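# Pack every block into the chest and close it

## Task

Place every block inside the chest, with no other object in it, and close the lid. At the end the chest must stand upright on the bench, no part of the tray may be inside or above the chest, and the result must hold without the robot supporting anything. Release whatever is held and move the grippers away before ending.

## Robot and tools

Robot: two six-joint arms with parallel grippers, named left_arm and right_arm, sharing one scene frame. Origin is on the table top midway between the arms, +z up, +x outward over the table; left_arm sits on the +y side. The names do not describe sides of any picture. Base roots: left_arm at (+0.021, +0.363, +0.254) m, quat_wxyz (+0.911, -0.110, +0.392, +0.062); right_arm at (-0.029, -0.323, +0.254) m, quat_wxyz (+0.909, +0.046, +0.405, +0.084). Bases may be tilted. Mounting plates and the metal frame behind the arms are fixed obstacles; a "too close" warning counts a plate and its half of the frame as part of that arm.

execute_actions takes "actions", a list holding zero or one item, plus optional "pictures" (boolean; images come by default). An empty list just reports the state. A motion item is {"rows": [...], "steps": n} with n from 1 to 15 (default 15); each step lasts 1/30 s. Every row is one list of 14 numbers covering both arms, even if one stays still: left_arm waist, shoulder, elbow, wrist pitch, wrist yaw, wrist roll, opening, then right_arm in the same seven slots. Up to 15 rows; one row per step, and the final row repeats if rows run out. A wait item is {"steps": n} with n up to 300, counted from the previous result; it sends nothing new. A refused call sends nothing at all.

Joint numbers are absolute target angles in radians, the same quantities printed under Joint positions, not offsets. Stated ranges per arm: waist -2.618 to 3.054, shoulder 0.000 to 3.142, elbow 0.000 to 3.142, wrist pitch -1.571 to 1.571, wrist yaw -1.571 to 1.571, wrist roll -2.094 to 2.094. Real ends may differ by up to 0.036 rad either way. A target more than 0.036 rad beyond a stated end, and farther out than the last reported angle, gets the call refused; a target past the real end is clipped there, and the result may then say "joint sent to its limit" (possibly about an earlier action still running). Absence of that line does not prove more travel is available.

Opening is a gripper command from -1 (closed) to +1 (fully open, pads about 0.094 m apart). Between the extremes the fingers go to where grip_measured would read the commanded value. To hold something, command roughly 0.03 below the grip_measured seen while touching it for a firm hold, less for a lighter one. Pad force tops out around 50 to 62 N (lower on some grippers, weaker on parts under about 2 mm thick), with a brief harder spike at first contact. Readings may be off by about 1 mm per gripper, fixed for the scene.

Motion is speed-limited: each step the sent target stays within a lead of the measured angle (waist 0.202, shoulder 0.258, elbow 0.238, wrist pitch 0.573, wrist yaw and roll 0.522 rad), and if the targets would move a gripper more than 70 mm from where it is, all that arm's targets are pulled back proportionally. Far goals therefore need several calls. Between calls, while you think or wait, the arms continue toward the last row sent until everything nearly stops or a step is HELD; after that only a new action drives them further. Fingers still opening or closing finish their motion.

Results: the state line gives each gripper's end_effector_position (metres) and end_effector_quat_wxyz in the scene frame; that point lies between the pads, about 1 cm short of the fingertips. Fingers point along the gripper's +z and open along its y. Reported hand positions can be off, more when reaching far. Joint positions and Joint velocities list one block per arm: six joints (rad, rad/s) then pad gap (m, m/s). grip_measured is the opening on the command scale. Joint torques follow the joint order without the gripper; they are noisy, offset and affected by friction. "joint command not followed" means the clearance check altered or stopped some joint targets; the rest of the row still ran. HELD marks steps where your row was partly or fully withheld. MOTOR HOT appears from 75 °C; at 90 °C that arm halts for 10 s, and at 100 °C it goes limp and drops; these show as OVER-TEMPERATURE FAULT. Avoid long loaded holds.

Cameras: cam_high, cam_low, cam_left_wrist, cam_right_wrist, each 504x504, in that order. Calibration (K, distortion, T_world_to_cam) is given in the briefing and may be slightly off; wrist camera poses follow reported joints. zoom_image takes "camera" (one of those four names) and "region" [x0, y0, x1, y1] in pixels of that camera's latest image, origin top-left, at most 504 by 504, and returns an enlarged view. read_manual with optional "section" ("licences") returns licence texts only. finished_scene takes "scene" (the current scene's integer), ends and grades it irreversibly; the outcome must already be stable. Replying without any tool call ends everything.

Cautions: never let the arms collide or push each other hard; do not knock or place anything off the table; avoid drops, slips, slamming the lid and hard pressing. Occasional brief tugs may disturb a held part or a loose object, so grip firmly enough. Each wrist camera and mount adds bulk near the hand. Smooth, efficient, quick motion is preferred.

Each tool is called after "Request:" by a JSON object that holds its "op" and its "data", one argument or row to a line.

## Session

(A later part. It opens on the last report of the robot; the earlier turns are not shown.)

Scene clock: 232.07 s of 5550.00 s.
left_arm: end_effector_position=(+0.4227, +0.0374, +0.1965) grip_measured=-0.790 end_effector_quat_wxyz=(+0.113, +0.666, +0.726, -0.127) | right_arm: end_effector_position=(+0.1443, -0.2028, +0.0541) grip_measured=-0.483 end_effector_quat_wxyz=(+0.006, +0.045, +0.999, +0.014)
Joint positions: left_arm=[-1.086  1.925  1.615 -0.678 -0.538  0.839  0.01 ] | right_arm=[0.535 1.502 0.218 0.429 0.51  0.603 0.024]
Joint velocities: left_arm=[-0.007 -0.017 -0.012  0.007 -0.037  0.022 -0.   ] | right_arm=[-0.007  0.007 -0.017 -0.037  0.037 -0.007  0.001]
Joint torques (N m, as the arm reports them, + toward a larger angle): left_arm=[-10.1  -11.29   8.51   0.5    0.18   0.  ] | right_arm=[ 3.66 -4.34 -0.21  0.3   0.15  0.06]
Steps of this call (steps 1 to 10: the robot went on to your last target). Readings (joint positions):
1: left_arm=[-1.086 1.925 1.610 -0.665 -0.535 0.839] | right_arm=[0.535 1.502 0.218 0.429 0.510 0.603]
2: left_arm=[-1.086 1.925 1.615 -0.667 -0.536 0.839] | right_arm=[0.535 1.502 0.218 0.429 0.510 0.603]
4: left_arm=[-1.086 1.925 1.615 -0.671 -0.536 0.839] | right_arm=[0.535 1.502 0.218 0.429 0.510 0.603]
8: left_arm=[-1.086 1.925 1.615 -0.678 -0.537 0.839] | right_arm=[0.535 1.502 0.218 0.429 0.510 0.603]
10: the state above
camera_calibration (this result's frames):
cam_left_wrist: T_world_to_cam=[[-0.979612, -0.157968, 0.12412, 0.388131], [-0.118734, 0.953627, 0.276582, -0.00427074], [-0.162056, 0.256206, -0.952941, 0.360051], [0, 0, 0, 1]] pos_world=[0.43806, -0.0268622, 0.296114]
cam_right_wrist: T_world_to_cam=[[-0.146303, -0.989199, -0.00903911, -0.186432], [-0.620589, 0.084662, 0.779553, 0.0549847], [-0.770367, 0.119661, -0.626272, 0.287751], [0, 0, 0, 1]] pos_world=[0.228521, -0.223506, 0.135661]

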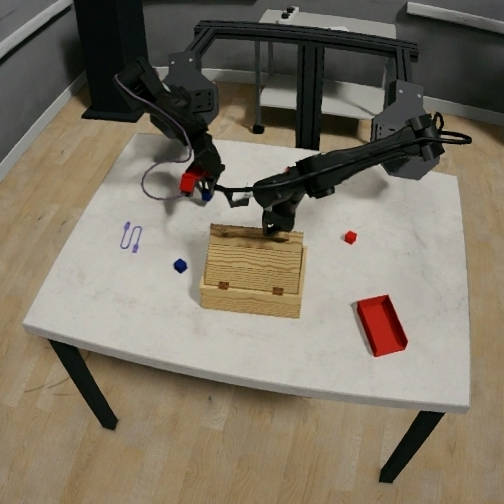

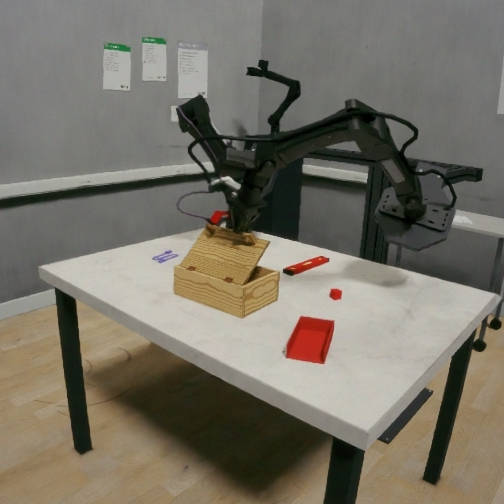

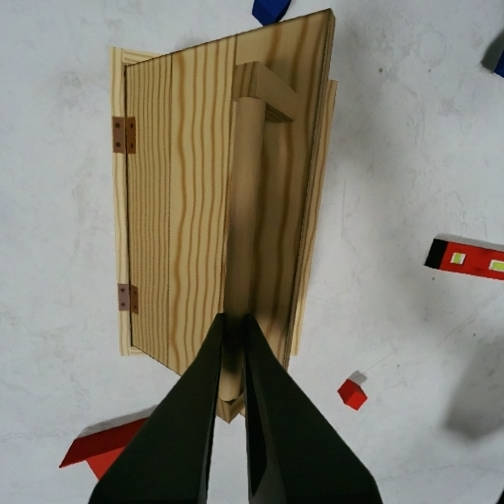

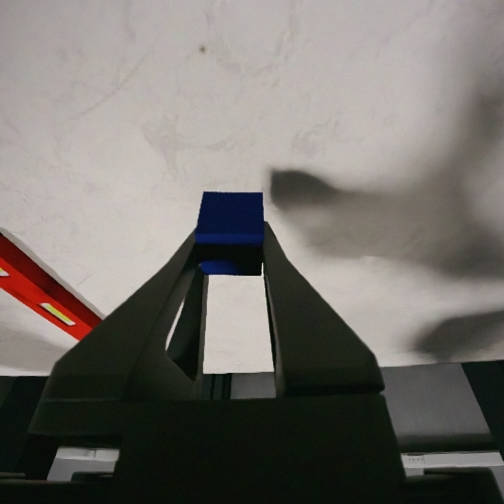

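Request:
{"op": "execute_actions", "data": {
  "actions": [
    {"rows":[[-1.11,1.89,1.665,-0.715,-0.535,0.845,-0.815,0.55,1.49,0.21,0.42,0.526,0.61,-0.52],[-1.105,1.895,1.69,-0.735,-0.53,0.85,-0.815,0.55,1.49,0.21,0.42,0.526,0.61,-0.52],[-1.1,1.9,1.715,-0.755,-0.525,0.855,-0.815,0.55,1.49,0.21,0.42,0.526,0.61,-0.52],[-1.095,1.905,1.74,-0.775,-0.52,0.86,-0.815,0.55,1.49,0.21,0.42,0.526,0.61,-0.52],[-1.09,1.915,1.765,-0.79,-0.518,0.862,-0.815,0.55,1.49,0.21,0.42,0.526,0.61,-0.52],[-1.086,1.925,1.79,-0.805,-0.515,0.865,-0.815,0.55,1.49,0.21,0.42,0.526,0.61,-0.52],[-1.082,1.935,1.815,-0.82,-0.512,0.87,-0.815,0.55,1.49,0.21,0.42,0.526,0.61,-0.52],[-1.078,1.945,1.84,-0.835,-0.51,0.873,-0.815,0.55,1.49,0.21,0.42,0.526,0.61,-0.52],[-1.073,1.955,1.865,-0.85,-0.507,0.877,-0.815,0.55,1.49,0.21,0.42,0.526,0.61,-0.52],[-1.068,1.965,1.89,-0.865,-0.505,0.88,-0.815,0.55,1.49,0.21,0.42,0.526,0.61,-0.52],[-1.063,1.975,1.915,-0.88,-0.502,0.885,-0.815,0.55,1.49,0.21,0.42,0.526,0.61,-0.52],[-1.058,1.982,1.94,-0.89,-0.5,0.89,-0.815,0.55,1.49,0.21,0.42,0.526,0.61,-0.52],[-1.053,1.988,1.96,-0.9,-0.497,0.89,-0.815,0.55,1.49,0.21,0.42,0.526,0.61,-0.52]]}
  ],
  "pictures": false
}}

Request:
{"op": "execute_actions", "data": {
  "actions": [
    {"steps":10}
  ]
}}

Scene clock: 252.67 s of 5550.00 s.
left_arm: end_effector_position=(+0.4896, +0.0461, +0.2279) grip_measured=-0.813 end_effector_quat_wxyz=(+0.138, +0.650, +0.737, -0.124) | right_arm: end_effector_position=(+0.1443, -0.2028, +0.0541) grip_measured=-0.483 end_effector_quat_wxyz=(+0.006, +0.045, +0.999, +0.014)
Joint positions: left_arm=[-1.049  1.97   1.919 -0.856 -0.521  0.874  0.009] | right_arm=[0.535 1.502 0.218 0.429 0.51  0.603 0.024]
Joint velocities: left_arm=[ 0.076  0.042  0.247 -0.081 -0.022  0.066  0.   ] | right_arm=[-0.002 -0.022 -0.002 -0.051  0.037  0.007 -0.001]
Joint torques (N m, as the arm reports them, + toward a larger angle): left_arm=[-8.96 -8.51  8.31  0.36  0.49  0.09] | right_arm=[ 3.74 -4.46 -0.24  0.24  0.12  0.08]
Steps of this call (steps 1 to 30: the robot went on to your last target; steps 31 to 100: nothing new was sent; then 16.77 s passed at rest; steps 101 to 115: all 15 steps of this action). Readings (joint positions):
101: left_arm=[-1.086 1.925 1.615 -0.680 -0.538 0.839] | right_arm=[0.535 1.502 0.218 0.429 0.510 0.603]
102: left_arm=[-1.086 1.925 1.621 -0.689 -0.538 0.839] | right_arm=[0.535 1.502 0.218 0.429 0.510 0.603]
104: left_arm=[-1.085 1.925 1.649 -0.723 -0.537 0.842] | right_arm=[0.535 1.502 0.218 0.429 0.510 0.603]
108: left_arm=[-1.075 1.931 1.754 -0.785 -0.532 0.853] | right_arm=[0.535 1.502 0.218 0.429 0.510 0.603]
115: the state above

Scene clock: 253.00 s of 5550.00 s.
left_arm: end_effector_position=(+0.4864, +0.0498, +0.2240) grip_measured=-0.813 end_effector_quat_wxyz=(+0.126, +0.658, +0.732, -0.123) | right_arm: end_effector_position=(+0.1443, -0.2028, +0.0541) grip_measured=-0.483 end_effector_quat_wxyz=(+0.006, +0.045, +0.999, +0.014)
Joint positions: left_arm=[-1.043  1.977  1.928 -0.884 -0.519  0.882  0.009] | right_arm=[0.535 1.502 0.218 0.429 0.51  0.603 0.024]
Joint velocities: left_arm=[-0.002  0.032  0.002  0.051  0.051 -0.007 -0.002] | right_arm=[-0.012  0.002 -0.002  0.037 -0.022 -0.007  0.001]
Joint torques (N m, as the arm reports them, + toward a larger angle): left_arm=[-9.09 -9.07  8.85  0.61  0.47  0.07] | right_arm=[ 3.7  -4.45 -0.35  0.25  0.14  0.04]
Steps of this call (steps 1 to 10: the robot went on to your last target). Readings (joint positions):
1: left_arm=[-1.047 1.971 1.925 -0.858 -0.521 0.876] | right_arm=[0.535 1.502 0.218 0.429 0.510 0.603]
2: left_arm=[-1.045 1.971 1.927 -0.862 -0.521 0.877] | right_arm=[0.535 1.502 0.218 0.429 0.510 0.603]
4: left_arm=[-1.043 1.971 1.928 -0.870 -0.521 0.879] | right_arm=[0.535 1.502 0.218 0.429 0.510 0.603]
8: left_arm=[-1.043 1.974 1.928 -0.881 -0.520 0.881] | right_arm=[0.535 1.502 0.218 0.429 0.510 0.603]
10: the state above
camera_calibration (this result's frames):
cam_left_wrist: T_world_to_cam=[[-0.97797, -0.180047, 0.105629, 0.453527], [-0.147236, 0.95367, 0.262364, 0.000876924], [-0.147973, 0.241032, -0.95917, 0.388697], [0, 0, 0, 1]] pos_world=[0.501182, -0.0128682, 0.324691]
cam_right_wrist: T_world_to_cam=[[-0.146303, -0.989199, -0.00903911, -0.186432], [-0.620589, 0.084662, 0.779553, 0.0549847], [-0.770367, 0.119661, -0.626272, 0.287751], [0, 0, 0, 1]] pos_world=[0.228521, -0.223506, 0.135661]

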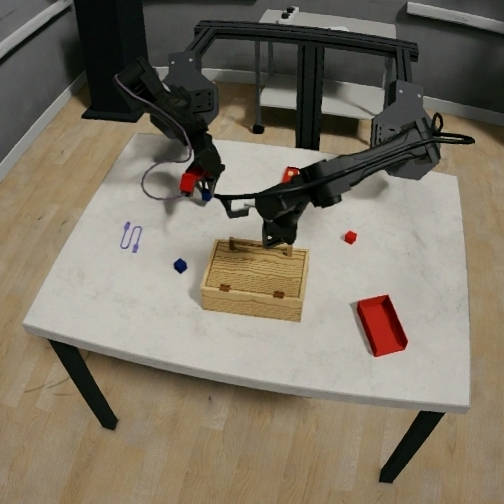

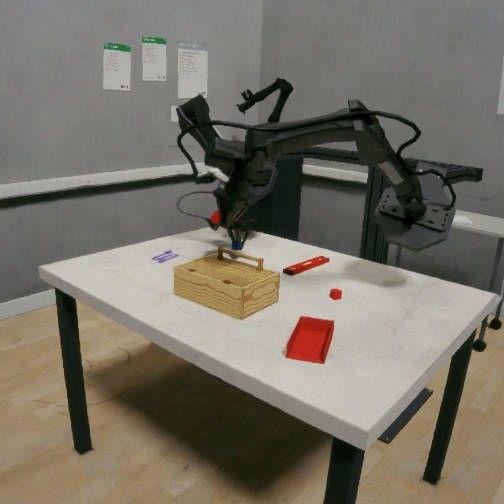

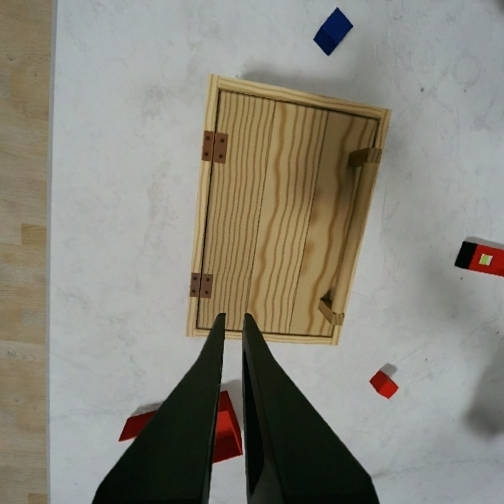

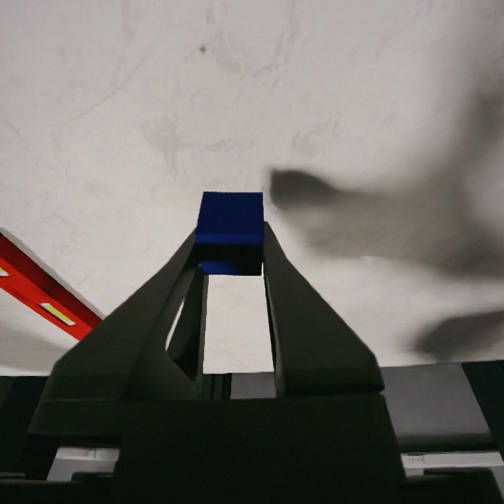

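Request:
{"op": "execute_actions", "data": {
  "actions": [
    {"rows":[[-1.065,1.96,1.87,-0.83,-0.52,0.88,-0.6,0.55,1.49,0.21,0.42,0.526,0.61,-0.52],[-1.07,1.95,1.82,-0.78,-0.52,0.875,-0.4,0.55,1.49,0.21,0.42,0.526,0.61,-0.52],[-1.075,1.94,1.77,-0.73,-0.525,0.87,-0.2,0.55,1.49,0.21,0.42,0.526,0.61,-0.52],[-1.08,1.93,1.72,-0.68,-0.525,0.87,0,0.55,1.49,0.21,0.42,0.526,0.61,-0.52],[-1.085,1.92,1.67,-0.63,-0.53,0.86,0,0.55,1.49,0.21,0.42,0.526,0.61,-0.52],[-1.09,1.91,1.62,-0.59,-0.53,0.86,0,0.55,1.49,0.21,0.42,0.526,0.61,-0.52],[-1.095,1.9,1.57,-0.55,-0.53,0.85,0,0.55,1.49,0.21,0.42,0.526,0.61,-0.52],[-1.1,1.89,1.52,-0.51,-0.53,0.85,0,0.55,1.49,0.21,0.42,0.526,0.61,-0.52],[-1.105,1.885,1.47,-0.47,-0.53,0.84,0,0.55,1.49,0.21,0.42,0.526,0.61,-0.52],[-1.105,1.885,1.42,-0.44,-0.53,0.84,0,0.55,1.49,0.21,0.42,0.526,0.61,-0.52],[-1.105,1.885,1.365,-0.43,-0.53,0.84,0,0.55,1.49,0.21,0.42,0.526,0.61,-0.52]]}
  ],
  "pictures": false
}}

Request:
{"op": "execute_actions", "data": {
  "actions": [
    {"steps":10}
  ]
}}

Scene clock: 275.73 s of 5550.00 s.
left_arm: end_effector_position=(+0.3586, +0.0472, +0.1544) grip_measured=-0.002 end_effector_quat_wxyz=(+0.077, +0.692, +0.706, -0.130) | right_arm: end_effector_position=(+0.1443, -0.2028, +0.0541) grip_measured=-0.483 end_effector_quat_wxyz=(+0.006, +0.045, +0.999, +0.014)
Joint positions: left_arm=[-1.08   1.917  1.362 -0.525 -0.531  0.853  0.047] | right_arm=[0.535 1.502 0.218 0.429 0.51  0.603 0.024]
Joint velocities: left_arm=[ 0.007 -0.002 -0.173  0.037 -0.007 -0.007 -0.001] | right_arm=[-0.012  0.002  0.017 -0.066 -0.022  0.051 -0.002]
Joint torques (N m, as the arm reports them, + toward a larger angle): left_arm=[-10.   -11.33   6.23   1.46   0.21  -0.08] | right_arm=[ 3.79 -4.35 -0.21  0.25  0.14  0.04]
Steps of this call (steps 1 to 30: the robot went on to your last target; steps 31 to 100: nothing new was sent; then 18.90 s passed at rest; steps 101 to 115: all 15 steps of this action). Readings (joint positions):
101: left_arm=[-1.043 1.978 1.921 -0.880 -0.520 0.883] | right_arm=[0.535 1.502 0.218 0.429 0.510 0.603]
102: left_arm=[-1.043 1.973 1.902 -0.858 -0.521 0.882] | right_arm=[0.535 1.502 0.218 0.429 0.510 0.603]
104: left_arm=[-1.043 1.955 1.828 -0.797 -0.524 0.879] | right_arm=[0.535 1.502 0.218 0.429 0.510 0.603]
108: left_arm=[-1.054 1.926 1.627 -0.659 -0.531 0.868] | right_arm=[0.535 1.502 0.218 0.429 0.510 0.603]
115: the state above

Scene clock: 276.07 s of 5550.00 s.
left_arm: end_effector_position=(+0.3714, +0.0385, +0.1576) grip_measured=-0.002 end_effector_quat_wxyz=(+0.104, +0.672, +0.721, -0.129) | right_arm: end_effector_position=(+0.1443, -0.2028, +0.0541) grip_measured=-0.483 end_effector_quat_wxyz=(+0.006, +0.045, +0.999, +0.014)
Joint positions: left_arm=[-1.08   1.913  1.361 -0.455 -0.531  0.847  0.047] | right_arm=[0.535 1.502 0.218 0.429 0.51  0.603 0.024]
Joint velocities: left_arm=[ 0.002  0.002 -0.002  0.022  0.007 -0.051  0.   ] | right_arm=[ 0.007 -0.002  0.002 -0.022 -0.007 -0.007  0.   ]
Joint torques (N m, as the arm reports them, + toward a larger angle): left_arm=[-10.08 -11.11   5.53   0.81   0.22  -0.07] | right_arm=[ 3.73 -4.29 -0.31  0.25  0.16  0.06]
Steps of this call (steps 1 to 10: the robot went on to your last target). Readings (joint positions):
1: left_arm=[-1.080 1.917 1.361 -0.519 -0.531 0.852] | right_arm=[0.535 1.502 0.218 0.429 0.510 0.603]
2: left_arm=[-1.080 1.917 1.361 -0.508 -0.531 0.851] | right_arm=[0.535 1.502 0.218 0.429 0.510 0.603]
4: left_arm=[-1.080 1.914 1.361 -0.483 -0.531 0.849] | right_arm=[0.535 1.502 0.218 0.429 0.510 0.603]
8: left_arm=[-1.080 1.913 1.361 -0.459 -0.531 0.847] | right_arm=[0.535 1.502 0.218 0.429 0.510 0.603]
10: the state above
camera_calibration (this result's frames):
cam_left_wrist: T_world_to_cam=[[-0.980796, -0.141406, 0.134325, 0.341068], [-0.0981756, 0.953053, 0.286448, -0.00981493], [-0.168524, 0.267759, -0.948633, 0.315665], [0, 0, 0, 1]] pos_world=[0.386752, -0.0269391, 0.256448]
cam_right_wrist: T_world_to_cam=[[-0.146303, -0.989199, -0.00903911, -0.186432], [-0.620589, 0.084662, 0.779553, 0.0549847], [-0.770367, 0.119661, -0.626272, 0.287751], [0, 0, 0, 1]] pos_world=[0.228521, -0.223506, 0.135661]

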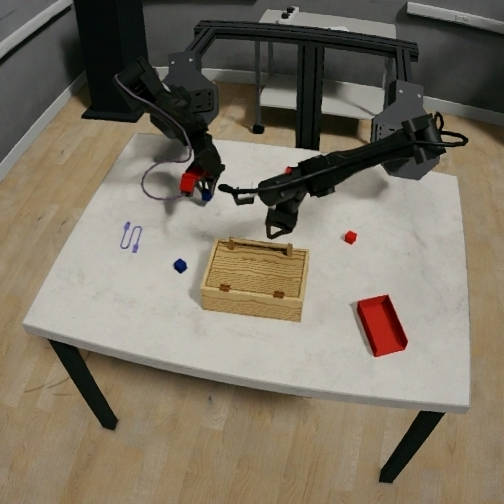

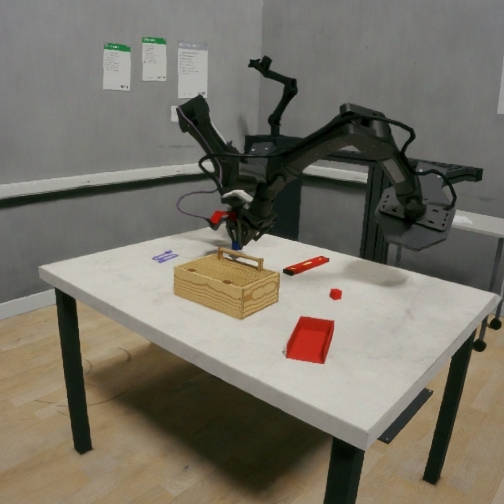

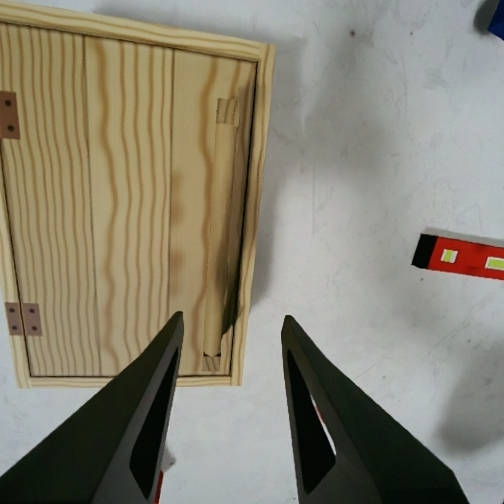

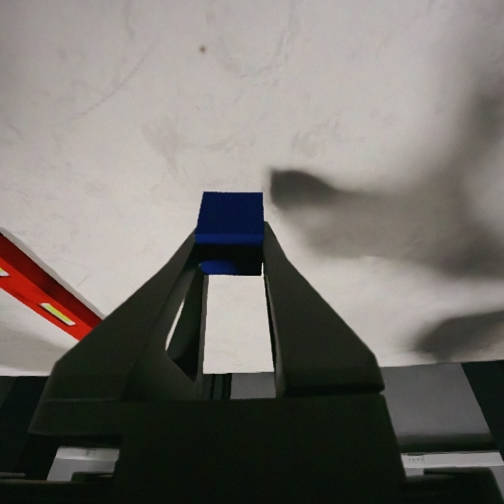

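Request:
{"op": "execute_actions", "data": {
  "actions": [
    {"rows":[[-1.075,1.92,1.355,-0.41,-0.51,0.86,0.2,0.55,1.49,0.21,0.42,0.526,0.61,-0.52],[-1.063,1.93,1.35,-0.38,-0.5,0.875,0.2,0.55,1.49,0.21,0.42,0.526,0.61,-0.52],[-1.05,1.94,1.345,-0.35,-0.49,0.89,0.2,0.55,1.49,0.21,0.42,0.526,0.61,-0.52],[-1.04,1.95,1.34,-0.32,-0.48,0.9,0.2,0.55,1.49,0.21,0.42,0.526,0.61,-0.52],[-1.03,1.96,1.335,-0.29,-0.475,0.91,0.2,0.55,1.49,0.21,0.42,0.526,0.61,-0.52],[-1.02,1.97,1.33,-0.27,-0.47,0.92,0.2,0.55,1.49,0.21,0.42,0.526,0.61,-0.52],[-1.01,1.98,1.325,-0.25,-0.46,0.93,0.2,0.55,1.49,0.21,0.42,0.526,0.61,-0.52],[-1.0,1.99,1.322,-0.24,-0.455,0.94,0.2,0.55,1.49,0.21,0.42,0.526,0.61,-0.52],[-0.99,2.0,1.32,-0.23,-0.45,0.95,0.2,0.55,1.49,0.21,0.42,0.526,0.61,-0.52],[-0.983,2.015,1.318,-0.226,-0.45,0.95,0.2,0.55,1.49,0.21,0.42,0.526,0.61,-0.52]]}
  ],
  "pictures": false
}}

Request:
{"op": "execute_actions", "data": {
  "actions": [
    {"steps":10}
  ]
}}

Request:
{"op": "zoom_image", "data": {
  "camera": "cam_low",
  "region": [190, 200, 300, 290]
}}

Scene clock: 290.80 s of 5550.00 s.
left_arm: end_effector_position=(+0.3794, +0.0406, +0.0967) grip_measured=+0.198 end_effector_quat_wxyz=(+0.107, +0.661, +0.733, -0.122) | right_arm: end_effector_position=(+0.1443, -0.2028, +0.0541) grip_measured=-0.483 end_effector_quat_wxyz=(+0.006, +0.045, +0.999, +0.014)
Joint positions: left_arm=[-0.965  2.013  1.335 -0.263 -0.482  0.933  0.056] | right_arm=[0.535 1.502 0.218 0.429 0.51  0.603 0.024]
Joint velocities: left_arm=[-0.002  0.081 -0.105 -0.022  0.095  0.081  0.   ] | right_arm=[-0.002 -0.007 -0.002  0.037  0.022 -0.007 -0.   ]
Joint torques (N m, as the arm reports them, + toward a larger angle): left_arm=[-9.63 -9.53  3.57  1.03  0.5   0.08] | right_arm=[ 3.8  -4.44 -0.34  0.28  0.14  0.06]
Steps of this call (steps 1 to 30: the robot went on to your last target; steps 31 to 100: nothing new was sent; then 10.90 s passed at rest; steps 101 to 115: all 15 steps of this action). Readings (joint positions):
101: left_arm=[-1.079 1.913 1.361 -0.446 -0.531 0.847] | right_arm=[0.535 1.502 0.218 0.429 0.510 0.603]
102: left_arm=[-1.076 1.913 1.361 -0.439 -0.528 0.851] | right_arm=[0.535 1.502 0.218 0.429 0.510 0.603]
104: left_arm=[-1.062 1.918 1.361 -0.410 -0.519 0.864] | right_arm=[0.535 1.502 0.218 0.429 0.510 0.603]
108: left_arm=[-1.013 1.953 1.361 -0.325 -0.500 0.896] | right_arm=[0.535 1.502 0.218 0.429 0.510 0.603]
115: the state above

Scene clock: 291.13 s of 5550.00 s.
left_arm: end_effector_position=(+0.3802, +0.0378, +0.0967) grip_measured=+0.198 end_effector_quat_wxyz=(+0.114, +0.661, +0.731, -0.125) | right_arm: end_effector_position=(+0.1443, -0.2028, +0.0541) grip_measured=-0.483 end_effector_quat_wxyz=(+0.006, +0.045, +0.999, +0.014)
Joint positions: left_arm=[-0.965  2.015  1.332 -0.245 -0.474  0.942  0.056] | right_arm=[0.535 1.502 0.218 0.429 0.51  0.603 0.024]
Joint velocities: left_arm=[ 0.007  0.012 -0.002  0.022 -0.022  0.051 -0.001] | right_arm=[-0.012 -0.007 -0.002  0.051  0.066 -0.007  0.001]
Joint torques (N m, as the arm reports them, + toward a larger angle): left_arm=[-9.64 -9.28  3.32  0.85  0.48  0.07] | right_arm=[ 3.68 -4.3  -0.33  0.27  0.13  0.03]
Steps of this call (steps 1 to 10: the robot went on to your last target). Readings (joint positions):
1: left_arm=[-0.965 2.015 1.333 -0.262 -0.479 0.935] | right_arm=[0.535 1.502 0.218 0.429 0.510 0.603]
2: left_arm=[-0.965 2.015 1.332 -0.262 -0.477 0.937] | right_arm=[0.535 1.502 0.218 0.429 0.510 0.603]
4: left_arm=[-0.965 2.015 1.332 -0.256 -0.476 0.939] | right_arm=[0.535 1.502 0.218 0.429 0.510 0.603]
8: left_arm=[-0.965 2.015 1.332 -0.247 -0.474 0.941] | right_arm=[0.535 1.502 0.218 0.429 0.510 0.603]
10: the state above
camera_calibration (this result's frames):
cam_left_wrist: T_world_to_cam=[[-0.977408, -0.172848, 0.121642, 0.358853], [-0.133537, 0.951108, 0.278498, 0.0233822], [-0.163833, 0.255963, -0.952702, 0.258673], [0, 0, 0, 1]] pos_world=[0.396248, -0.0264223, 0.196274]
cam_right_wrist: T_world_to_cam=[[-0.146303, -0.989199, -0.00903911, -0.186432], [-0.620589, 0.084662, 0.779553, 0.0549847], [-0.770367, 0.119661, -0.626272, 0.287751], [0, 0, 0, 1]] pos_world=[0.228521, -0.223506, 0.135661]

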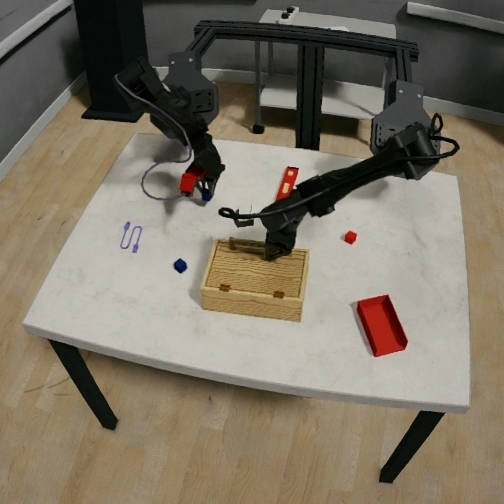

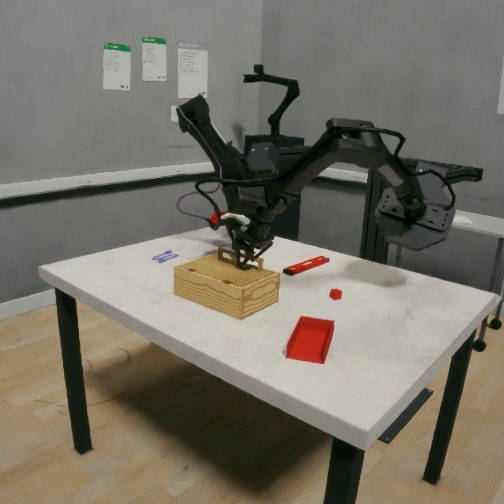

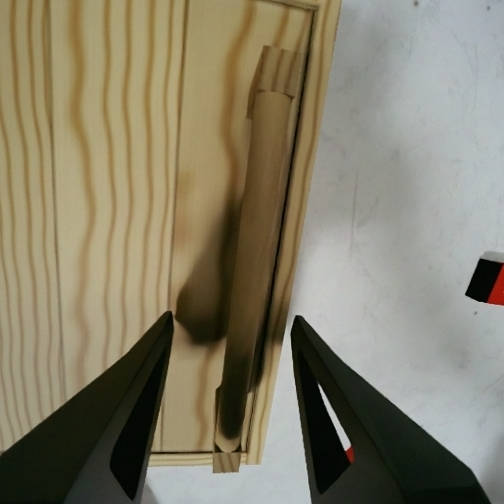

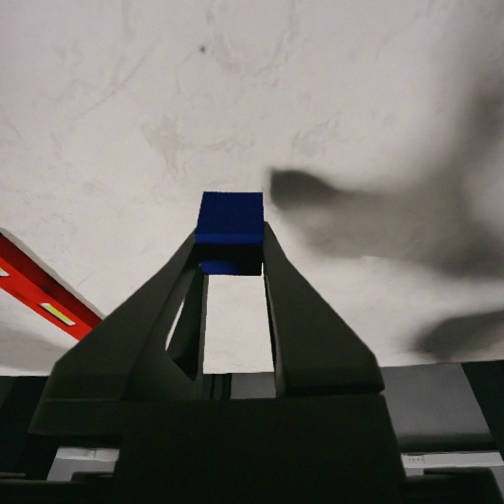

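Region (190, 200, 300, 290) of cam_low's 504x504 image, scaled by 4.582, with more detail than that image has; it fills the top 412 rows of this view, and the rest is white.

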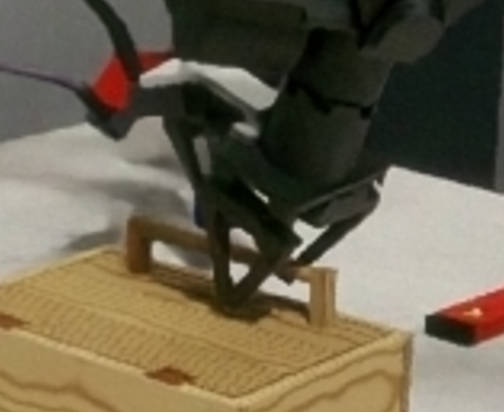

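Request:
{"op": "execute_actions", "data": {
  "actions": [
    {"rows":[[-0.983,2.01,1.318,-0.235,-0.45,0.91,-0.1,0.55,1.49,0.21,0.42,0.526,0.61,-0.52],[-0.983,2.01,1.318,-0.235,-0.45,0.91,-0.4,0.55,1.49,0.21,0.42,0.526,0.61,-0.52],[-0.983,2.01,1.318,-0.235,-0.45,0.91,-0.6,0.55,1.49,0.21,0.42,0.526,0.61,-0.52],[-0.983,2.01,1.318,-0.235,-0.45,0.91,-0.7,0.55,1.49,0.21,0.42,0.526,0.61,-0.52],[-0.983,2.01,1.318,-0.235,-0.45,0.91,-0.79,0.55,1.49,0.21,0.42,0.526,0.61,-0.52]],"steps":12}
  ],
  "pictures": false
}}

Request:
{"op": "execute_actions", "data": {
  "actions": [
    {"rows":[[-0.995,2,1.31,-0.225,-0.47,0.91,-0.79,0.55,1.49,0.21,0.42,0.526,0.61,-0.52],[-1.002,2,1.298,-0.215,-0.475,0.905,-0.79,0.55,1.49,0.21,0.42,0.526,0.61,-0.52],[-1.008,2,1.286,-0.205,-0.48,0.9,-0.79,0.55,1.49,0.21,0.42,0.526,0.61,-0.52],[-1.014,2,1.274,-0.195,-0.483,0.9,-0.79,0.55,1.49,0.21,0.42,0.526,0.61,-0.52],[-1.02,2,1.262,-0.185,-0.486,0.895,-0.79,0.55,1.49,0.21,0.42,0.526,0.61,-0.52],[-1.026,2,1.25,-0.175,-0.489,0.89,-0.79,0.55,1.49,0.21,0.42,0.526,0.61,-0.52],[-1.032,2,1.238,-0.165,-0.492,0.885,-0.79,0.55,1.49,0.21,0.42,0.526,0.61,-0.52],[-1.038,2,1.226,-0.155,-0.495,0.885,-0.79,0.55,1.49,0.21,0.42,0.526,0.61,-0.52],[-1.043,2,1.214,-0.145,-0.498,0.88,-0.79,0.55,1.49,0.21,0.42,0.526,0.61,-0.52],[-1.048,2,1.202,-0.135,-0.5,0.875,-0.79,0.55,1.49,0.21,0.42,0.526,0.61,-0.52],[-1.053,2,1.19,-0.125,-0.5,0.87,-0.79,0.55,1.49,0.21,0.42,0.526,0.61,-0.52],[-1.056,2,1.178,-0.118,-0.5,0.87,-0.79,0.55,1.49,0.21,0.42,0.526,0.61,-0.52]]}
  ],
  "pictures": false
}}

Request:
{"op": "execute_actions", "data": {
  "actions": [
    {"steps":8}
  ]
}}

Scene clock: 317.63 s of 5550.00 s.
left_arm: end_effector_position=(+0.3797, +0.0368, +0.0970) grip_measured=-0.780 end_effector_quat_wxyz=(+0.113, +0.652, +0.738, -0.130) | right_arm: end_effector_position=(+0.1443, -0.2028, +0.0541) grip_measured=-0.483 end_effector_quat_wxyz=(+0.006, +0.045, +0.999, +0.014)
Joint positions: left_arm=[-0.964  2.015  1.332 -0.245 -0.465  0.919  0.01 ] | right_arm=[0.535 1.502 0.218 0.429 0.51  0.603 0.024]
Joint velocities: left_arm=[-0.007 -0.007 -0.012 -0.007  0.022  0.051  0.002] | right_arm=[ 0.007 -0.007  0.012  0.051 -0.007  0.022 -0.001]
Joint torques (N m, as the arm reports them, + toward a larger angle): left_arm=[-9.69 -9.8   3.34  0.76  0.4  -0.1 ] | right_arm=[ 3.67 -4.43 -0.29  0.27  0.17  0.05]
Steps of this call (steps 1 to 30: the robot went on to your last target; steps 31 to 100: nothing new was sent; then 22.77 s passed at rest; steps 101 to 112: all 12 steps of this action). Readings (joint positions):
101: left_arm=[-0.965 2.015 1.332 -0.243 -0.473 0.938] | right_arm=[0.535 1.502 0.218 0.429 0.510 0.603]
102: left_arm=[-0.965 2.015 1.332 -0.243 -0.473 0.934] | right_arm=[0.535 1.502 0.218 0.429 0.510 0.603]
104: left_arm=[-0.965 2.015 1.332 -0.243 -0.473 0.928] | right_arm=[0.535 1.502 0.218 0.429 0.510 0.603]
108: left_arm=[-0.964 2.015 1.332 -0.245 -0.465 0.920] | right_arm=[0.535 1.502 0.218 0.429 0.510 0.603]
112: the state above

Scene clock: 318.13 s of 5550.00 s.
left_arm: end_effector_position=(+0.3388, +0.0315, +0.0973) grip_measured=-0.781 end_effector_quat_wxyz=(+0.113, +0.658, +0.734, -0.127) | right_arm: end_effector_position=(+0.1443, -0.2028, +0.0541) grip_measured=-0.483 end_effector_quat_wxyz=(+0.006, +0.045, +0.999, +0.014)
Joint positions: left_arm=[-1.022  2.015  1.201 -0.14  -0.505  0.879  0.01 ] | right_arm=[0.535 1.502 0.218 0.429 0.51  0.603 0.024]
Joint velocities: left_arm=[-0.076  0.007 -0.12   0.022 -0.066 -0.022  0.   ] | right_arm=[ 0.002 -0.017  0.007  0.022  0.037 -0.11  -0.001]
Joint torques (N m, as the arm reports them, + toward a larger angle): left_arm=[-10.53  -9.98   2.94   0.93   0.28  -0.05] | right_arm=[ 3.68 -4.46 -0.3   0.29  0.14  0.06]
Steps of this call (steps 1 to 15: all 15 steps of this action). Readings (joint positions):
1: left_arm=[-0.964 2.015 1.332 -0.244 -0.466 0.919] | right_arm=[0.535 1.502 0.218 0.429 0.510 0.603]
2: left_arm=[-0.965 2.015 1.331 -0.243 -0.468 0.918] | right_arm=[0.535 1.502 0.218 0.429 0.510 0.603]
4: left_arm=[-0.969 2.015 1.320 -0.226 -0.475 0.916] | right_arm=[0.535 1.502 0.218 0.429 0.510 0.603]
8: left_arm=[-0.987 2.015 1.279 -0.182 -0.494 0.900] | right_arm=[0.535 1.502 0.218 0.429 0.510 0.603]
15: the state above

Scene clock: 318.40 s of 5550.00 s.
left_arm: end_effector_position=(+0.3369, +0.0314, +0.0974) grip_measured=-0.781 end_effector_quat_wxyz=(+0.112, +0.658, +0.734, -0.127) | right_arm: end_effector_position=(+0.1443, -0.2028, +0.0541) grip_measured=-0.483 end_effector_quat_wxyz=(+0.006, +0.045, +0.999, +0.014)
Joint positions: left_arm=[-1.025  2.015  1.197 -0.14  -0.505  0.877  0.01 ] | right_arm=[0.535 1.502 0.218 0.429 0.51  0.603 0.024]
Joint velocities: left_arm=[-0.012 -0.002 -0.007 -0.022 -0.007 -0.007 -0.001] | right_arm=[ 0.002  0.002  0.007 -0.066  0.007 -0.037  0.   ]
Joint torques (N m, as the arm reports them, + toward a larger angle): left_arm=[-10.72  -9.96   2.58   0.93   0.28  -0.07] | right_arm=[ 3.75 -4.38 -0.2   0.27  0.12  0.06]
Steps of this call (steps 1 to 8: the robot went on to your last target). Readings (joint positions):
1: left_arm=[-1.024 2.015 1.198 -0.140 -0.505 0.878] | right_arm=[0.535 1.502 0.218 0.429 0.510 0.603]
2: left_arm=[-1.025 2.015 1.197 -0.140 -0.505 0.878] | right_arm=[0.535 1.502 0.218 0.429 0.510 0.603]
4: left_arm=[-1.025 2.015 1.197 -0.140 -0.505 0.877] | right_arm=[0.535 1.502 0.218 0.429 0.510 0.603]
8: the state above
camera_calibration (this result's frames):
cam_left_wrist: T_world_to_cam=[[-0.975421, -0.178826, 0.128747, 0.314151], [-0.137565, 0.95063, 0.278171, 0.0248852], [-0.172135, 0.253622, -0.951864, 0.256676], [0, 0, 0, 1]] pos_world=[0.354035, -0.032577, 0.196953]
cam_right_wrist: T_world_to_cam=[[-0.146303, -0.989199, -0.00903911, -0.186432], [-0.620589, 0.084662, 0.779553, 0.0549847], [-0.770367, 0.119661, -0.626272, 0.287751], [0, 0, 0, 1]] pos_world=[0.228521, -0.223506, 0.135661]

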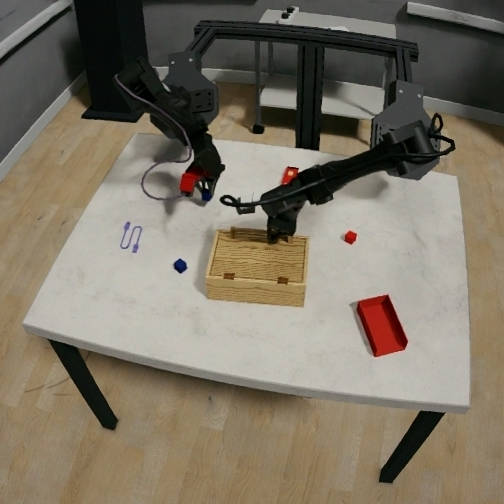

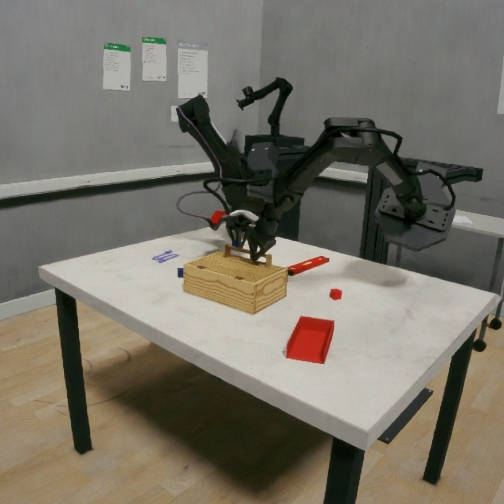

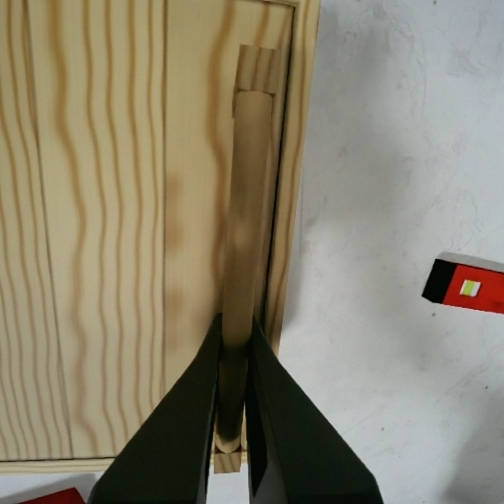

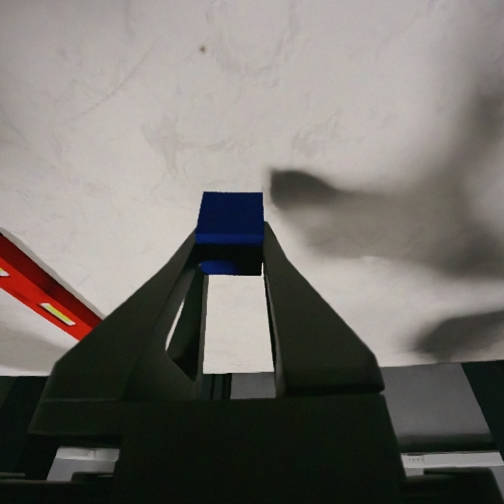

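Request:
{"op": "execute_actions", "data": {
  "actions": [
    {"rows":[[-1.06,1.985,1.215,-0.15,-0.505,0.87,-0.81,0.55,1.49,0.21,0.42,0.526,0.61,-0.52],[-1.066,1.974,1.228,-0.165,-0.51,0.865,-0.81,0.55,1.49,0.21,0.42,0.526,0.61,-0.52],[-1.072,1.964,1.232,-0.18,-0.513,0.86,-0.81,0.55,1.49,0.21,0.42,0.526,0.61,-0.52],[-1.078,1.955,1.237,-0.197,-0.516,0.855,-0.81,0.55,1.49,0.21,0.42,0.526,0.61,-0.52],[-1.083,1.946,1.242,-0.214,-0.519,0.85,-0.81,0.55,1.49,0.21,0.42,0.526,0.61,-0.52],[-1.088,1.937,1.248,-0.231,-0.522,0.845,-0.81,0.55,1.49,0.21,0.42,0.526,0.61,-0.52],[-1.093,1.929,1.255,-0.248,-0.525,0.84,-0.81,0.55,1.49,0.21,0.42,0.526,0.61,-0.52],[-1.097,1.921,1.262,-0.265,-0.528,0.836,-0.81,0.55,1.49,0.21,0.42,0.526,0.61,-0.52],[-1.101,1.914,1.27,-0.282,-0.53,0.832,-0.81,0.55,1.49,0.21,0.42,0.526,0.61,-0.52],[-1.105,1.907,1.278,-0.3,-0.532,0.828,-0.81,0.55,1.49,0.21,0.42,0.526,0.61,-0.52],[-1.109,1.901,1.287,-0.316,-0.534,0.825,-0.81,0.55,1.49,0.21,0.42,0.526,0.61,-0.52],[-1.112,1.895,1.296,-0.333,-0.536,0.822,-0.81,0.55,1.49,0.21,0.42,0.526,0.61,-0.52],[-1.115,1.89,1.306,-0.35,-0.538,0.82,-0.81,0.55,1.49,0.21,0.42,0.526,0.61,-0.52],[-1.118,1.885,1.317,-0.366,-0.54,0.818,-0.81,0.55,1.49,0.21,0.42,0.526,0.61,-0.52],[-1.12,1.88,1.328,-0.383,-0.542,0.816,-0.81,0.55,1.49,0.21,0.42,0.526,0.61,-0.52]]}
  ],
  "pictures": false
}}

Request:
{"op": "execute_actions", "data": {
  "actions": [
    {"rows":[[-1.122,1.876,1.34,-0.4,-0.543,0.815,-0.81,0.55,1.49,0.21,0.42,0.526,0.61,-0.52],[-1.124,1.872,1.353,-0.417,-0.543,0.815,-0.81,0.55,1.49,0.21,0.42,0.526,0.61,-0.52],[-1.126,1.869,1.366,-0.434,-0.543,0.815,-0.81,0.55,1.49,0.21,0.42,0.526,0.61,-0.52],[-1.127,1.866,1.38,-0.45,-0.543,0.815,-0.81,0.55,1.49,0.21,0.42,0.526,0.61,-0.52],[-1.128,1.863,1.394,-0.467,-0.543,0.815,-0.81,0.55,1.49,0.21,0.42,0.526,0.61,-0.52],[-1.128,1.861,1.408,-0.484,-0.543,0.815,-0.81,0.55,1.49,0.21,0.42,0.526,0.61,-0.52],[-1.128,1.86,1.423,-0.5,-0.543,0.815,-0.81,0.55,1.49,0.21,0.42,0.526,0.61,-0.52],[-1.128,1.86,1.438,-0.516,-0.543,0.815,-0.81,0.55,1.49,0.21,0.42,0.526,0.61,-0.52],[-1.128,1.86,1.453,-0.532,-0.543,0.815,-0.81,0.55,1.49,0.21,0.42,0.526,0.61,-0.52],[-1.125,1.86,1.469,-0.548,-0.543,0.815,-0.81,0.55,1.49,0.21,0.42,0.526,0.61,-0.52],[-1.122,1.86,1.485,-0.564,-0.543,0.815,-0.81,0.55,1.49,0.21,0.42,0.526,0.61,-0.52],[-1.12,1.86,1.501,-0.578,-0.543,0.815,-0.81,0.55,1.49,0.21,0.42,0.526,0.61,-0.52],[-1.118,1.865,1.517,-0.588,-0.543,0.815,-0.81,0.55,1.49,0.21,0.42,0.526,0.61,-0.52],[-1.115,1.87,1.533,-0.593,-0.543,0.815,-0.81,0.55,1.49,0.21,0.42,0.526,0.61,-0.52]]}
  ],
  "pictures": false
}}

Request:
{"op": "execute_actions", "data": {
  "actions": [
    {"steps":8}
  ]
}}

Scene clock: 352.23 s of 5550.00 s.
left_arm: end_effector_position=(+0.3515, +0.0352, +0.1389) grip_measured=-0.795 end_effector_quat_wxyz=(+0.107, +0.660, +0.732, -0.131) | right_arm: end_effector_position=(+0.1443, -0.2028, +0.0541) grip_measured=-0.483 end_effector_quat_wxyz=(+0.006, +0.045, +0.999, +0.014)
Joint positions: left_arm=[-1.075  1.933  1.267 -0.329 -0.526  0.825  0.01 ] | right_arm=[0.535 1.502 0.218 0.429 0.51  0.603 0.024]
Joint velocities: left_arm=[-0.085 -0.144  0.286 -0.549 -0.037 -0.168 -0.001] | right_arm=[-0.012 -0.017 -0.007 -0.051  0.051  0.022  0.001]
Joint torques (N m, as the arm reports them, + toward a larger angle): left_arm=[-11.4  -12.33   8.64   0.88   0.11   0.04] | right_arm=[ 3.74 -4.37 -0.11  0.26  0.16  0.05]
Steps of this call (steps 1 to 15: the robot went on to your last target; steps 16 to 90: nothing new was sent; then 30.33 s passed at rest; steps 91 to 105: all 15 steps of this action). Readings (joint positions):
91: left_arm=[-1.025 2.015 1.197 -0.140 -0.505 0.877] | right_arm=[0.535 1.502 0.218 0.429 0.510 0.603]
92: left_arm=[-1.025 2.015 1.197 -0.141 -0.506 0.876] | right_arm=[0.535 1.502 0.218 0.429 0.510 0.603]
94: left_arm=[-1.030 2.008 1.197 -0.149 -0.508 0.872] | right_arm=[0.535 1.502 0.218 0.429 0.510 0.603]
98: left_arm=[-1.047 1.977 1.206 -0.206 -0.513 0.853] | right_arm=[0.535 1.502 0.218 0.429 0.510 0.603]
105: the state above

Scene clock: 352.73 s of 5550.00 s.
left_arm: end_effector_position=(+0.3948, +0.0398, +0.1779) grip_measured=-0.796 end_effector_quat_wxyz=(+0.104, +0.661, +0.732, -0.128) | right_arm: end_effector_position=(+0.1443, -0.2028, +0.0541) grip_measured=-0.483 end_effector_quat_wxyz=(+0.006, +0.045, +0.999, +0.014)
Joint positions: left_arm=[-1.086  1.906  1.472 -0.571 -0.539  0.814  0.01 ] | right_arm=[0.535 1.502 0.218 0.429 0.51  0.603 0.024]
Joint velocities: left_arm=[-0.012  0.007  0.335 -0.3    0.037 -0.007 -0.001] | right_arm=[ 0.012 -0.007  0.007 -0.007  0.007  0.022 -0.001]
Joint torques (N m, as the arm reports them, + toward a larger angle): left_arm=[-10.36 -12.01   9.05   0.88   0.19   0.  ] | right_arm=[ 3.78 -4.42 -0.29  0.29  0.12  0.05]
Steps of this call (steps 1 to 15: all 15 steps of this action). Readings (joint positions):
1: left_arm=[-1.077 1.928 1.277 -0.346 -0.528 0.823] | right_arm=[0.535 1.502 0.218 0.429 0.510 0.603]
2: left_arm=[-1.080 1.923 1.289 -0.363 -0.529 0.821] | right_arm=[0.535 1.502 0.218 0.429 0.510 0.603]
4: left_arm=[-1.083 1.916 1.313 -0.398 -0.531 0.817] | right_arm=[0.535 1.502 0.218 0.429 0.510 0.603]
8: left_arm=[-1.086 1.907 1.368 -0.466 -0.533 0.815] | right_arm=[0.535 1.502 0.218 0.429 0.510 0.603]
15: the state above

Scene clock: 353.00 s of 5550.00 s.
left_arm: end_effector_position=(+0.3985, +0.0408, +0.1805) grip_measured=-0.796 end_effector_quat_wxyz=(+0.104, +0.661, +0.732, -0.127) | right_arm: end_effector_position=(+0.1443, -0.2028, +0.0541) grip_measured=-0.483 end_effector_quat_wxyz=(+0.006, +0.045, +0.999, +0.014)
Joint positions: left_arm=[-1.086  1.906  1.49  -0.591 -0.542  0.813  0.01 ] | right_arm=[0.535 1.502 0.218 0.429 0.51  0.603 0.024]
Joint velocities: left_arm=[ 0.002 -0.017 -0.002  0.037  0.022 -0.051 -0.   ] | right_arm=[ 0.007 -0.017  0.007 -0.037 -0.007 -0.037 -0.001]
Joint torques (N m, as the arm reports them, + toward a larger angle): left_arm=[-10.41 -11.98   9.31   0.64   0.17   0.02] | right_arm=[ 3.63 -4.48 -0.27  0.27  0.18  0.05]
Steps of this call (steps 1 to 8: the robot went on to your last target). Readings (joint positions):
1: left_arm=[-1.086 1.906 1.481 -0.578 -0.540 0.814] | right_arm=[0.535 1.502 0.218 0.429 0.510 0.603]
2: left_arm=[-1.086 1.906 1.487 -0.583 -0.541 0.814] | right_arm=[0.535 1.502 0.218 0.429 0.510 0.603]
4: left_arm=[-1.086 1.906 1.490 -0.588 -0.542 0.813] | right_arm=[0.535 1.502 0.218 0.429 0.510 0.603]
8: the state above
camera_calibration (this result's frames):
cam_left_wrist: T_world_to_cam=[[-0.975598, -0.171591, 0.136988, 0.363493], [-0.125995, 0.948469, 0.290743, -0.0055106], [-0.179817, 0.266388, -0.946944, 0.345626], [0, 0, 0, 1]] pos_world=[0.416078, -0.0244721, 0.279097]
cam_right_wrist: T_world_to_cam=[[-0.146303, -0.989199, -0.00903911, -0.186432], [-0.620589, 0.084662, 0.779553, 0.0549847], [-0.770367, 0.119661, -0.626272, 0.287751], [0, 0, 0, 1]] pos_world=[0.228521, -0.223506, 0.135661]

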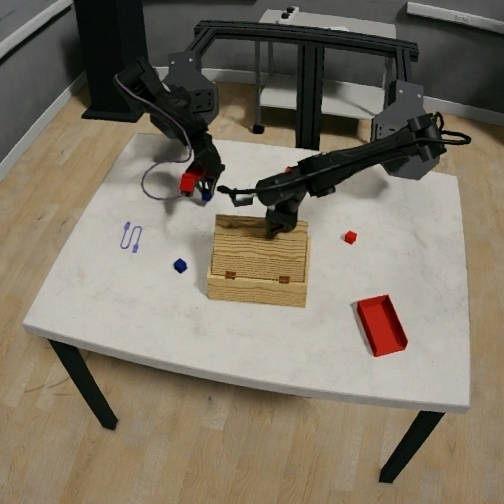

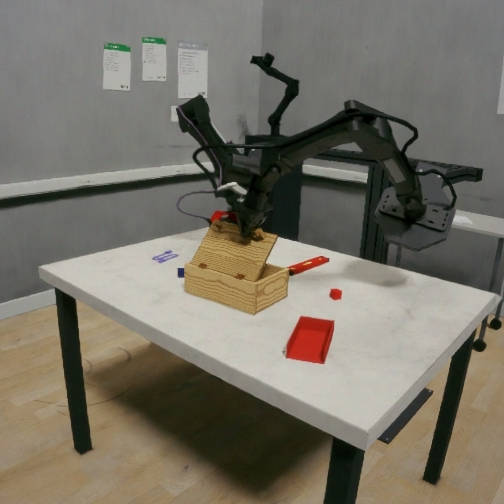

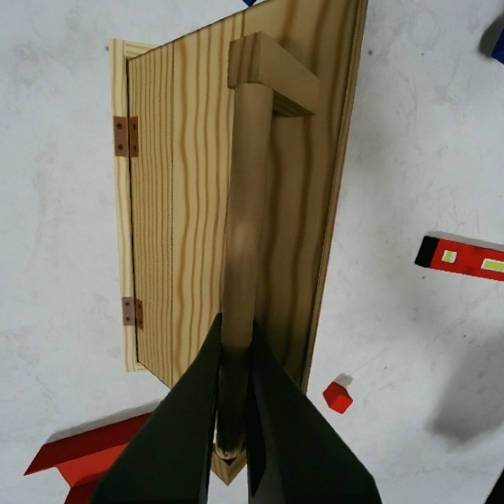

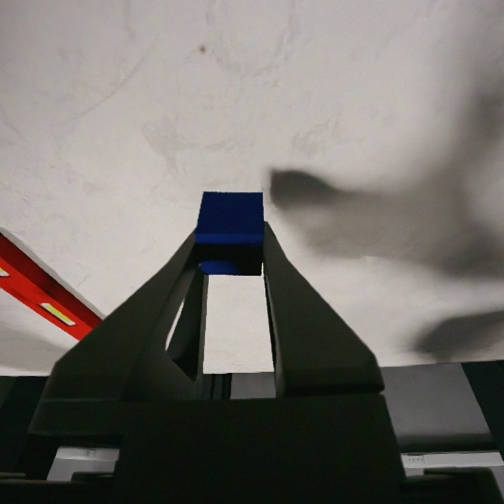

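Request:
{"op": "execute_actions", "data": {
  "actions": [
    {"rows":[[-1.1,1.9,1.55,-0.6,-0.535,0.82,-0.81,0.55,1.49,0.21,0.42,0.526,0.61,-0.52],[-1.097,1.908,1.567,-0.61,-0.53,0.822,-0.81,0.55,1.49,0.21,0.42,0.526,0.61,-0.52],[-1.095,1.911,1.585,-0.622,-0.525,0.824,-0.81,0.55,1.49,0.21,0.42,0.526,0.61,-0.52],[-1.093,1.914,1.603,-0.636,-0.522,0.826,-0.81,0.55,1.49,0.21,0.42,0.526,0.61,-0.52],[-1.091,1.917,1.621,-0.65,-0.52,0.828,-0.81,0.55,1.49,0.21,0.42,0.526,0.61,-0.52],[-1.088,1.921,1.64,-0.664,-0.518,0.831,-0.81,0.55,1.49,0.21,0.42,0.526,0.61,-0.52],[-1.085,1.925,1.659,-0.678,-0.516,0.834,-0.81,0.55,1.49,0.21,0.42,0.526,0.61,-0.52],[-1.082,1.93,1.678,-0.692,-0.514,0.837,-0.81,0.55,1.49,0.21,0.42,0.526,0.61,-0.52],[-1.078,1.935,1.698,-0.706,-0.511,0.84,-0.81,0.55,1.49,0.21,0.42,0.526,0.61,-0.52],[-1.074,1.94,1.718,-0.72,-0.508,0.844,-0.81,0.55,1.49,0.21,0.42,0.526,0.61,-0.52],[-1.07,1.946,1.738,-0.733,-0.505,0.848,-0.81,0.55,1.49,0.21,0.42,0.526,0.61,-0.52],[-1.065,1.952,1.758,-0.746,-0.502,0.852,-0.81,0.55,1.49,0.21,0.42,0.526,0.61,-0.52],[-1.06,1.959,1.779,-0.758,-0.498,0.857,-0.81,0.55,1.49,0.21,0.42,0.526,0.61,-0.52],[-1.055,1.966,1.8,-0.768,-0.494,0.862,-0.81,0.55,1.49,0.21,0.42,0.526,0.61,-0.52],[-1.05,1.973,1.82,-0.775,-0.49,0.866,-0.81,0.55,1.49,0.21,0.42,0.526,0.61,-0.52]]}
  ],
  "pictures": false
}}

Request:
{"op": "execute_actions", "data": {
  "actions": [
    {"steps":10}
  ]
}}

Scene clock: 370.50 s of 5550.00 s.
left_arm: end_effector_position=(+0.4480, +0.0440, +0.1899) grip_measured=-0.796 end_effector_quat_wxyz=(+0.102, +0.654, +0.739, -0.126) | right_arm: end_effector_position=(+0.1443, -0.2028, +0.0541) grip_measured=-0.483 end_effector_quat_wxyz=(+0.006, +0.045, +0.999, +0.014)
Joint positions: left_arm=[-1.038  1.968  1.738 -0.753 -0.519  0.84   0.01 ] | right_arm=[0.535 1.502 0.218 0.429 0.51  0.603 0.024]
Joint velocities: left_arm=[ 0.144  0.168  0.589 -0.242  0.066  0.051 -0.   ] | right_arm=[-0.002 -0.007 -0.012  0.022  0.022 -0.066 -0.   ]
Joint torques (N m, as the arm reports them, + toward a larger angle): left_arm=[-10.11 -10.21   9.74   0.9    0.47   0.1 ] | right_arm=[ 3.68 -4.45 -0.13  0.27  0.13  0.03]
Steps of this call (steps 1 to 30: the robot went on to your last target; steps 31 to 100: nothing new was sent; then 13.67 s passed at rest; steps 101 to 115: all 15 steps of this action). Readings (joint positions):
101: left_arm=[-1.086 1.906 1.492 -0.593 -0.542 0.813] | right_arm=[0.535 1.502 0.218 0.429 0.510 0.603]
102: left_arm=[-1.085 1.908 1.498 -0.599 -0.541 0.813] | right_arm=[0.535 1.502 0.218 0.429 0.510 0.603]
104: left_arm=[-1.081 1.916 1.525 -0.619 -0.538 0.813] | right_arm=[0.535 1.502 0.218 0.429 0.510 0.603]
108: left_arm=[-1.069 1.934 1.594 -0.671 -0.531 0.820] | right_arm=[0.535 1.502 0.218 0.429 0.510 0.603]
115: the state above

Scene clock: 370.83 s of 5550.00 s.
left_arm: end_effector_position=(+0.4607, +0.0480, +0.1899) grip_measured=-0.796 end_effector_quat_wxyz=(+0.105, +0.649, +0.743, -0.122) | right_arm: end_effector_position=(+0.1443, -0.2028, +0.0541) grip_measured=-0.483 end_effector_quat_wxyz=(+0.006, +0.045, +0.999, +0.014)
Joint positions: left_arm=[-1.022  1.975  1.778 -0.768 -0.518  0.849  0.01 ] | right_arm=[0.535 1.502 0.218 0.429 0.51  0.603 0.024]
Joint velocities: left_arm=[ 0.002 -0.007 -0.007 -0.037  0.007 -0.051  0.001] | right_arm=[-0.012  0.002 -0.002  0.007 -0.037  0.007 -0.001]
Joint torques (N m, as the arm reports them, + toward a larger angle): left_arm=[-10.84 -10.09   9.52   0.58   0.54   0.17] | right_arm=[ 3.72 -4.43 -0.34  0.28  0.13  0.09]
Steps of this call (steps 1 to 10: the robot went on to your last target). Readings (joint positions):
1: left_arm=[-1.033 1.973 1.755 -0.760 -0.518 0.843] | right_arm=[0.535 1.502 0.218 0.429 0.510 0.603]
2: left_arm=[-1.029 1.975 1.766 -0.761 -0.518 0.845] | right_arm=[0.535 1.502 0.218 0.429 0.510 0.603]
4: left_arm=[-1.023 1.975 1.775 -0.764 -0.518 0.847] | right_arm=[0.535 1.502 0.218 0.429 0.510 0.603]
8: left_arm=[-1.022 1.975 1.778 -0.768 -0.518 0.849] | right_arm=[0.535 1.502 0.218 0.429 0.510 0.603]
10: the state above
camera_calibration (this result's frames):
cam_left_wrist: T_world_to_cam=[[-0.969614, -0.205531, 0.132685, 0.423902], [-0.159384, 0.94219, 0.294746, 0.00770557], [-0.185594, 0.264642, -0.946319, 0.366429], [0, 0, 0, 1]] pos_world=[0.480256, -0.0171076, 0.288242]
cam_right_wrist: T_world_to_cam=[[-0.146303, -0.989199, -0.00903911, -0.186432], [-0.620589, 0.084662, 0.779553, 0.0549847], [-0.770367, 0.119661, -0.626272, 0.287751], [0, 0, 0, 1]] pos_world=[0.228521, -0.223506, 0.135661]

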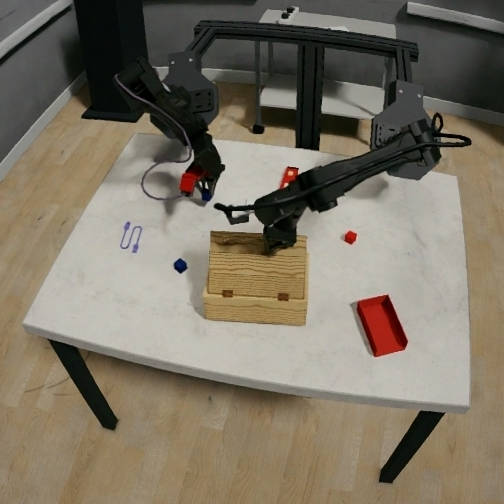

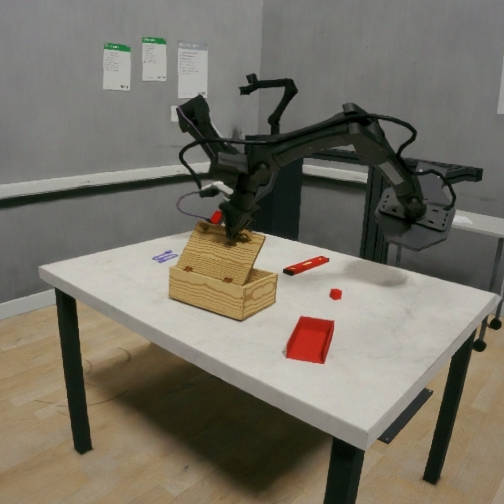

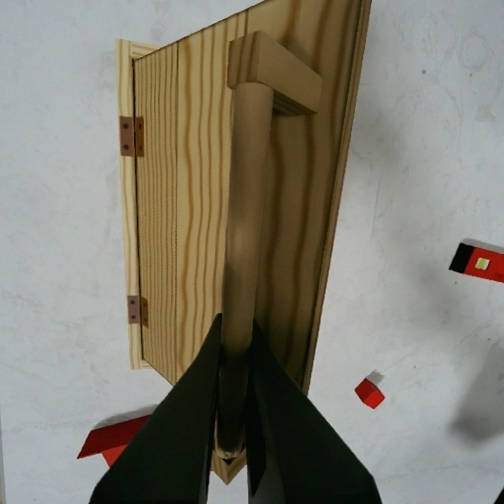

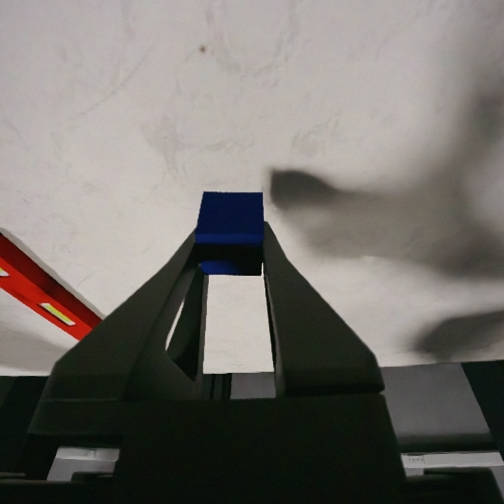

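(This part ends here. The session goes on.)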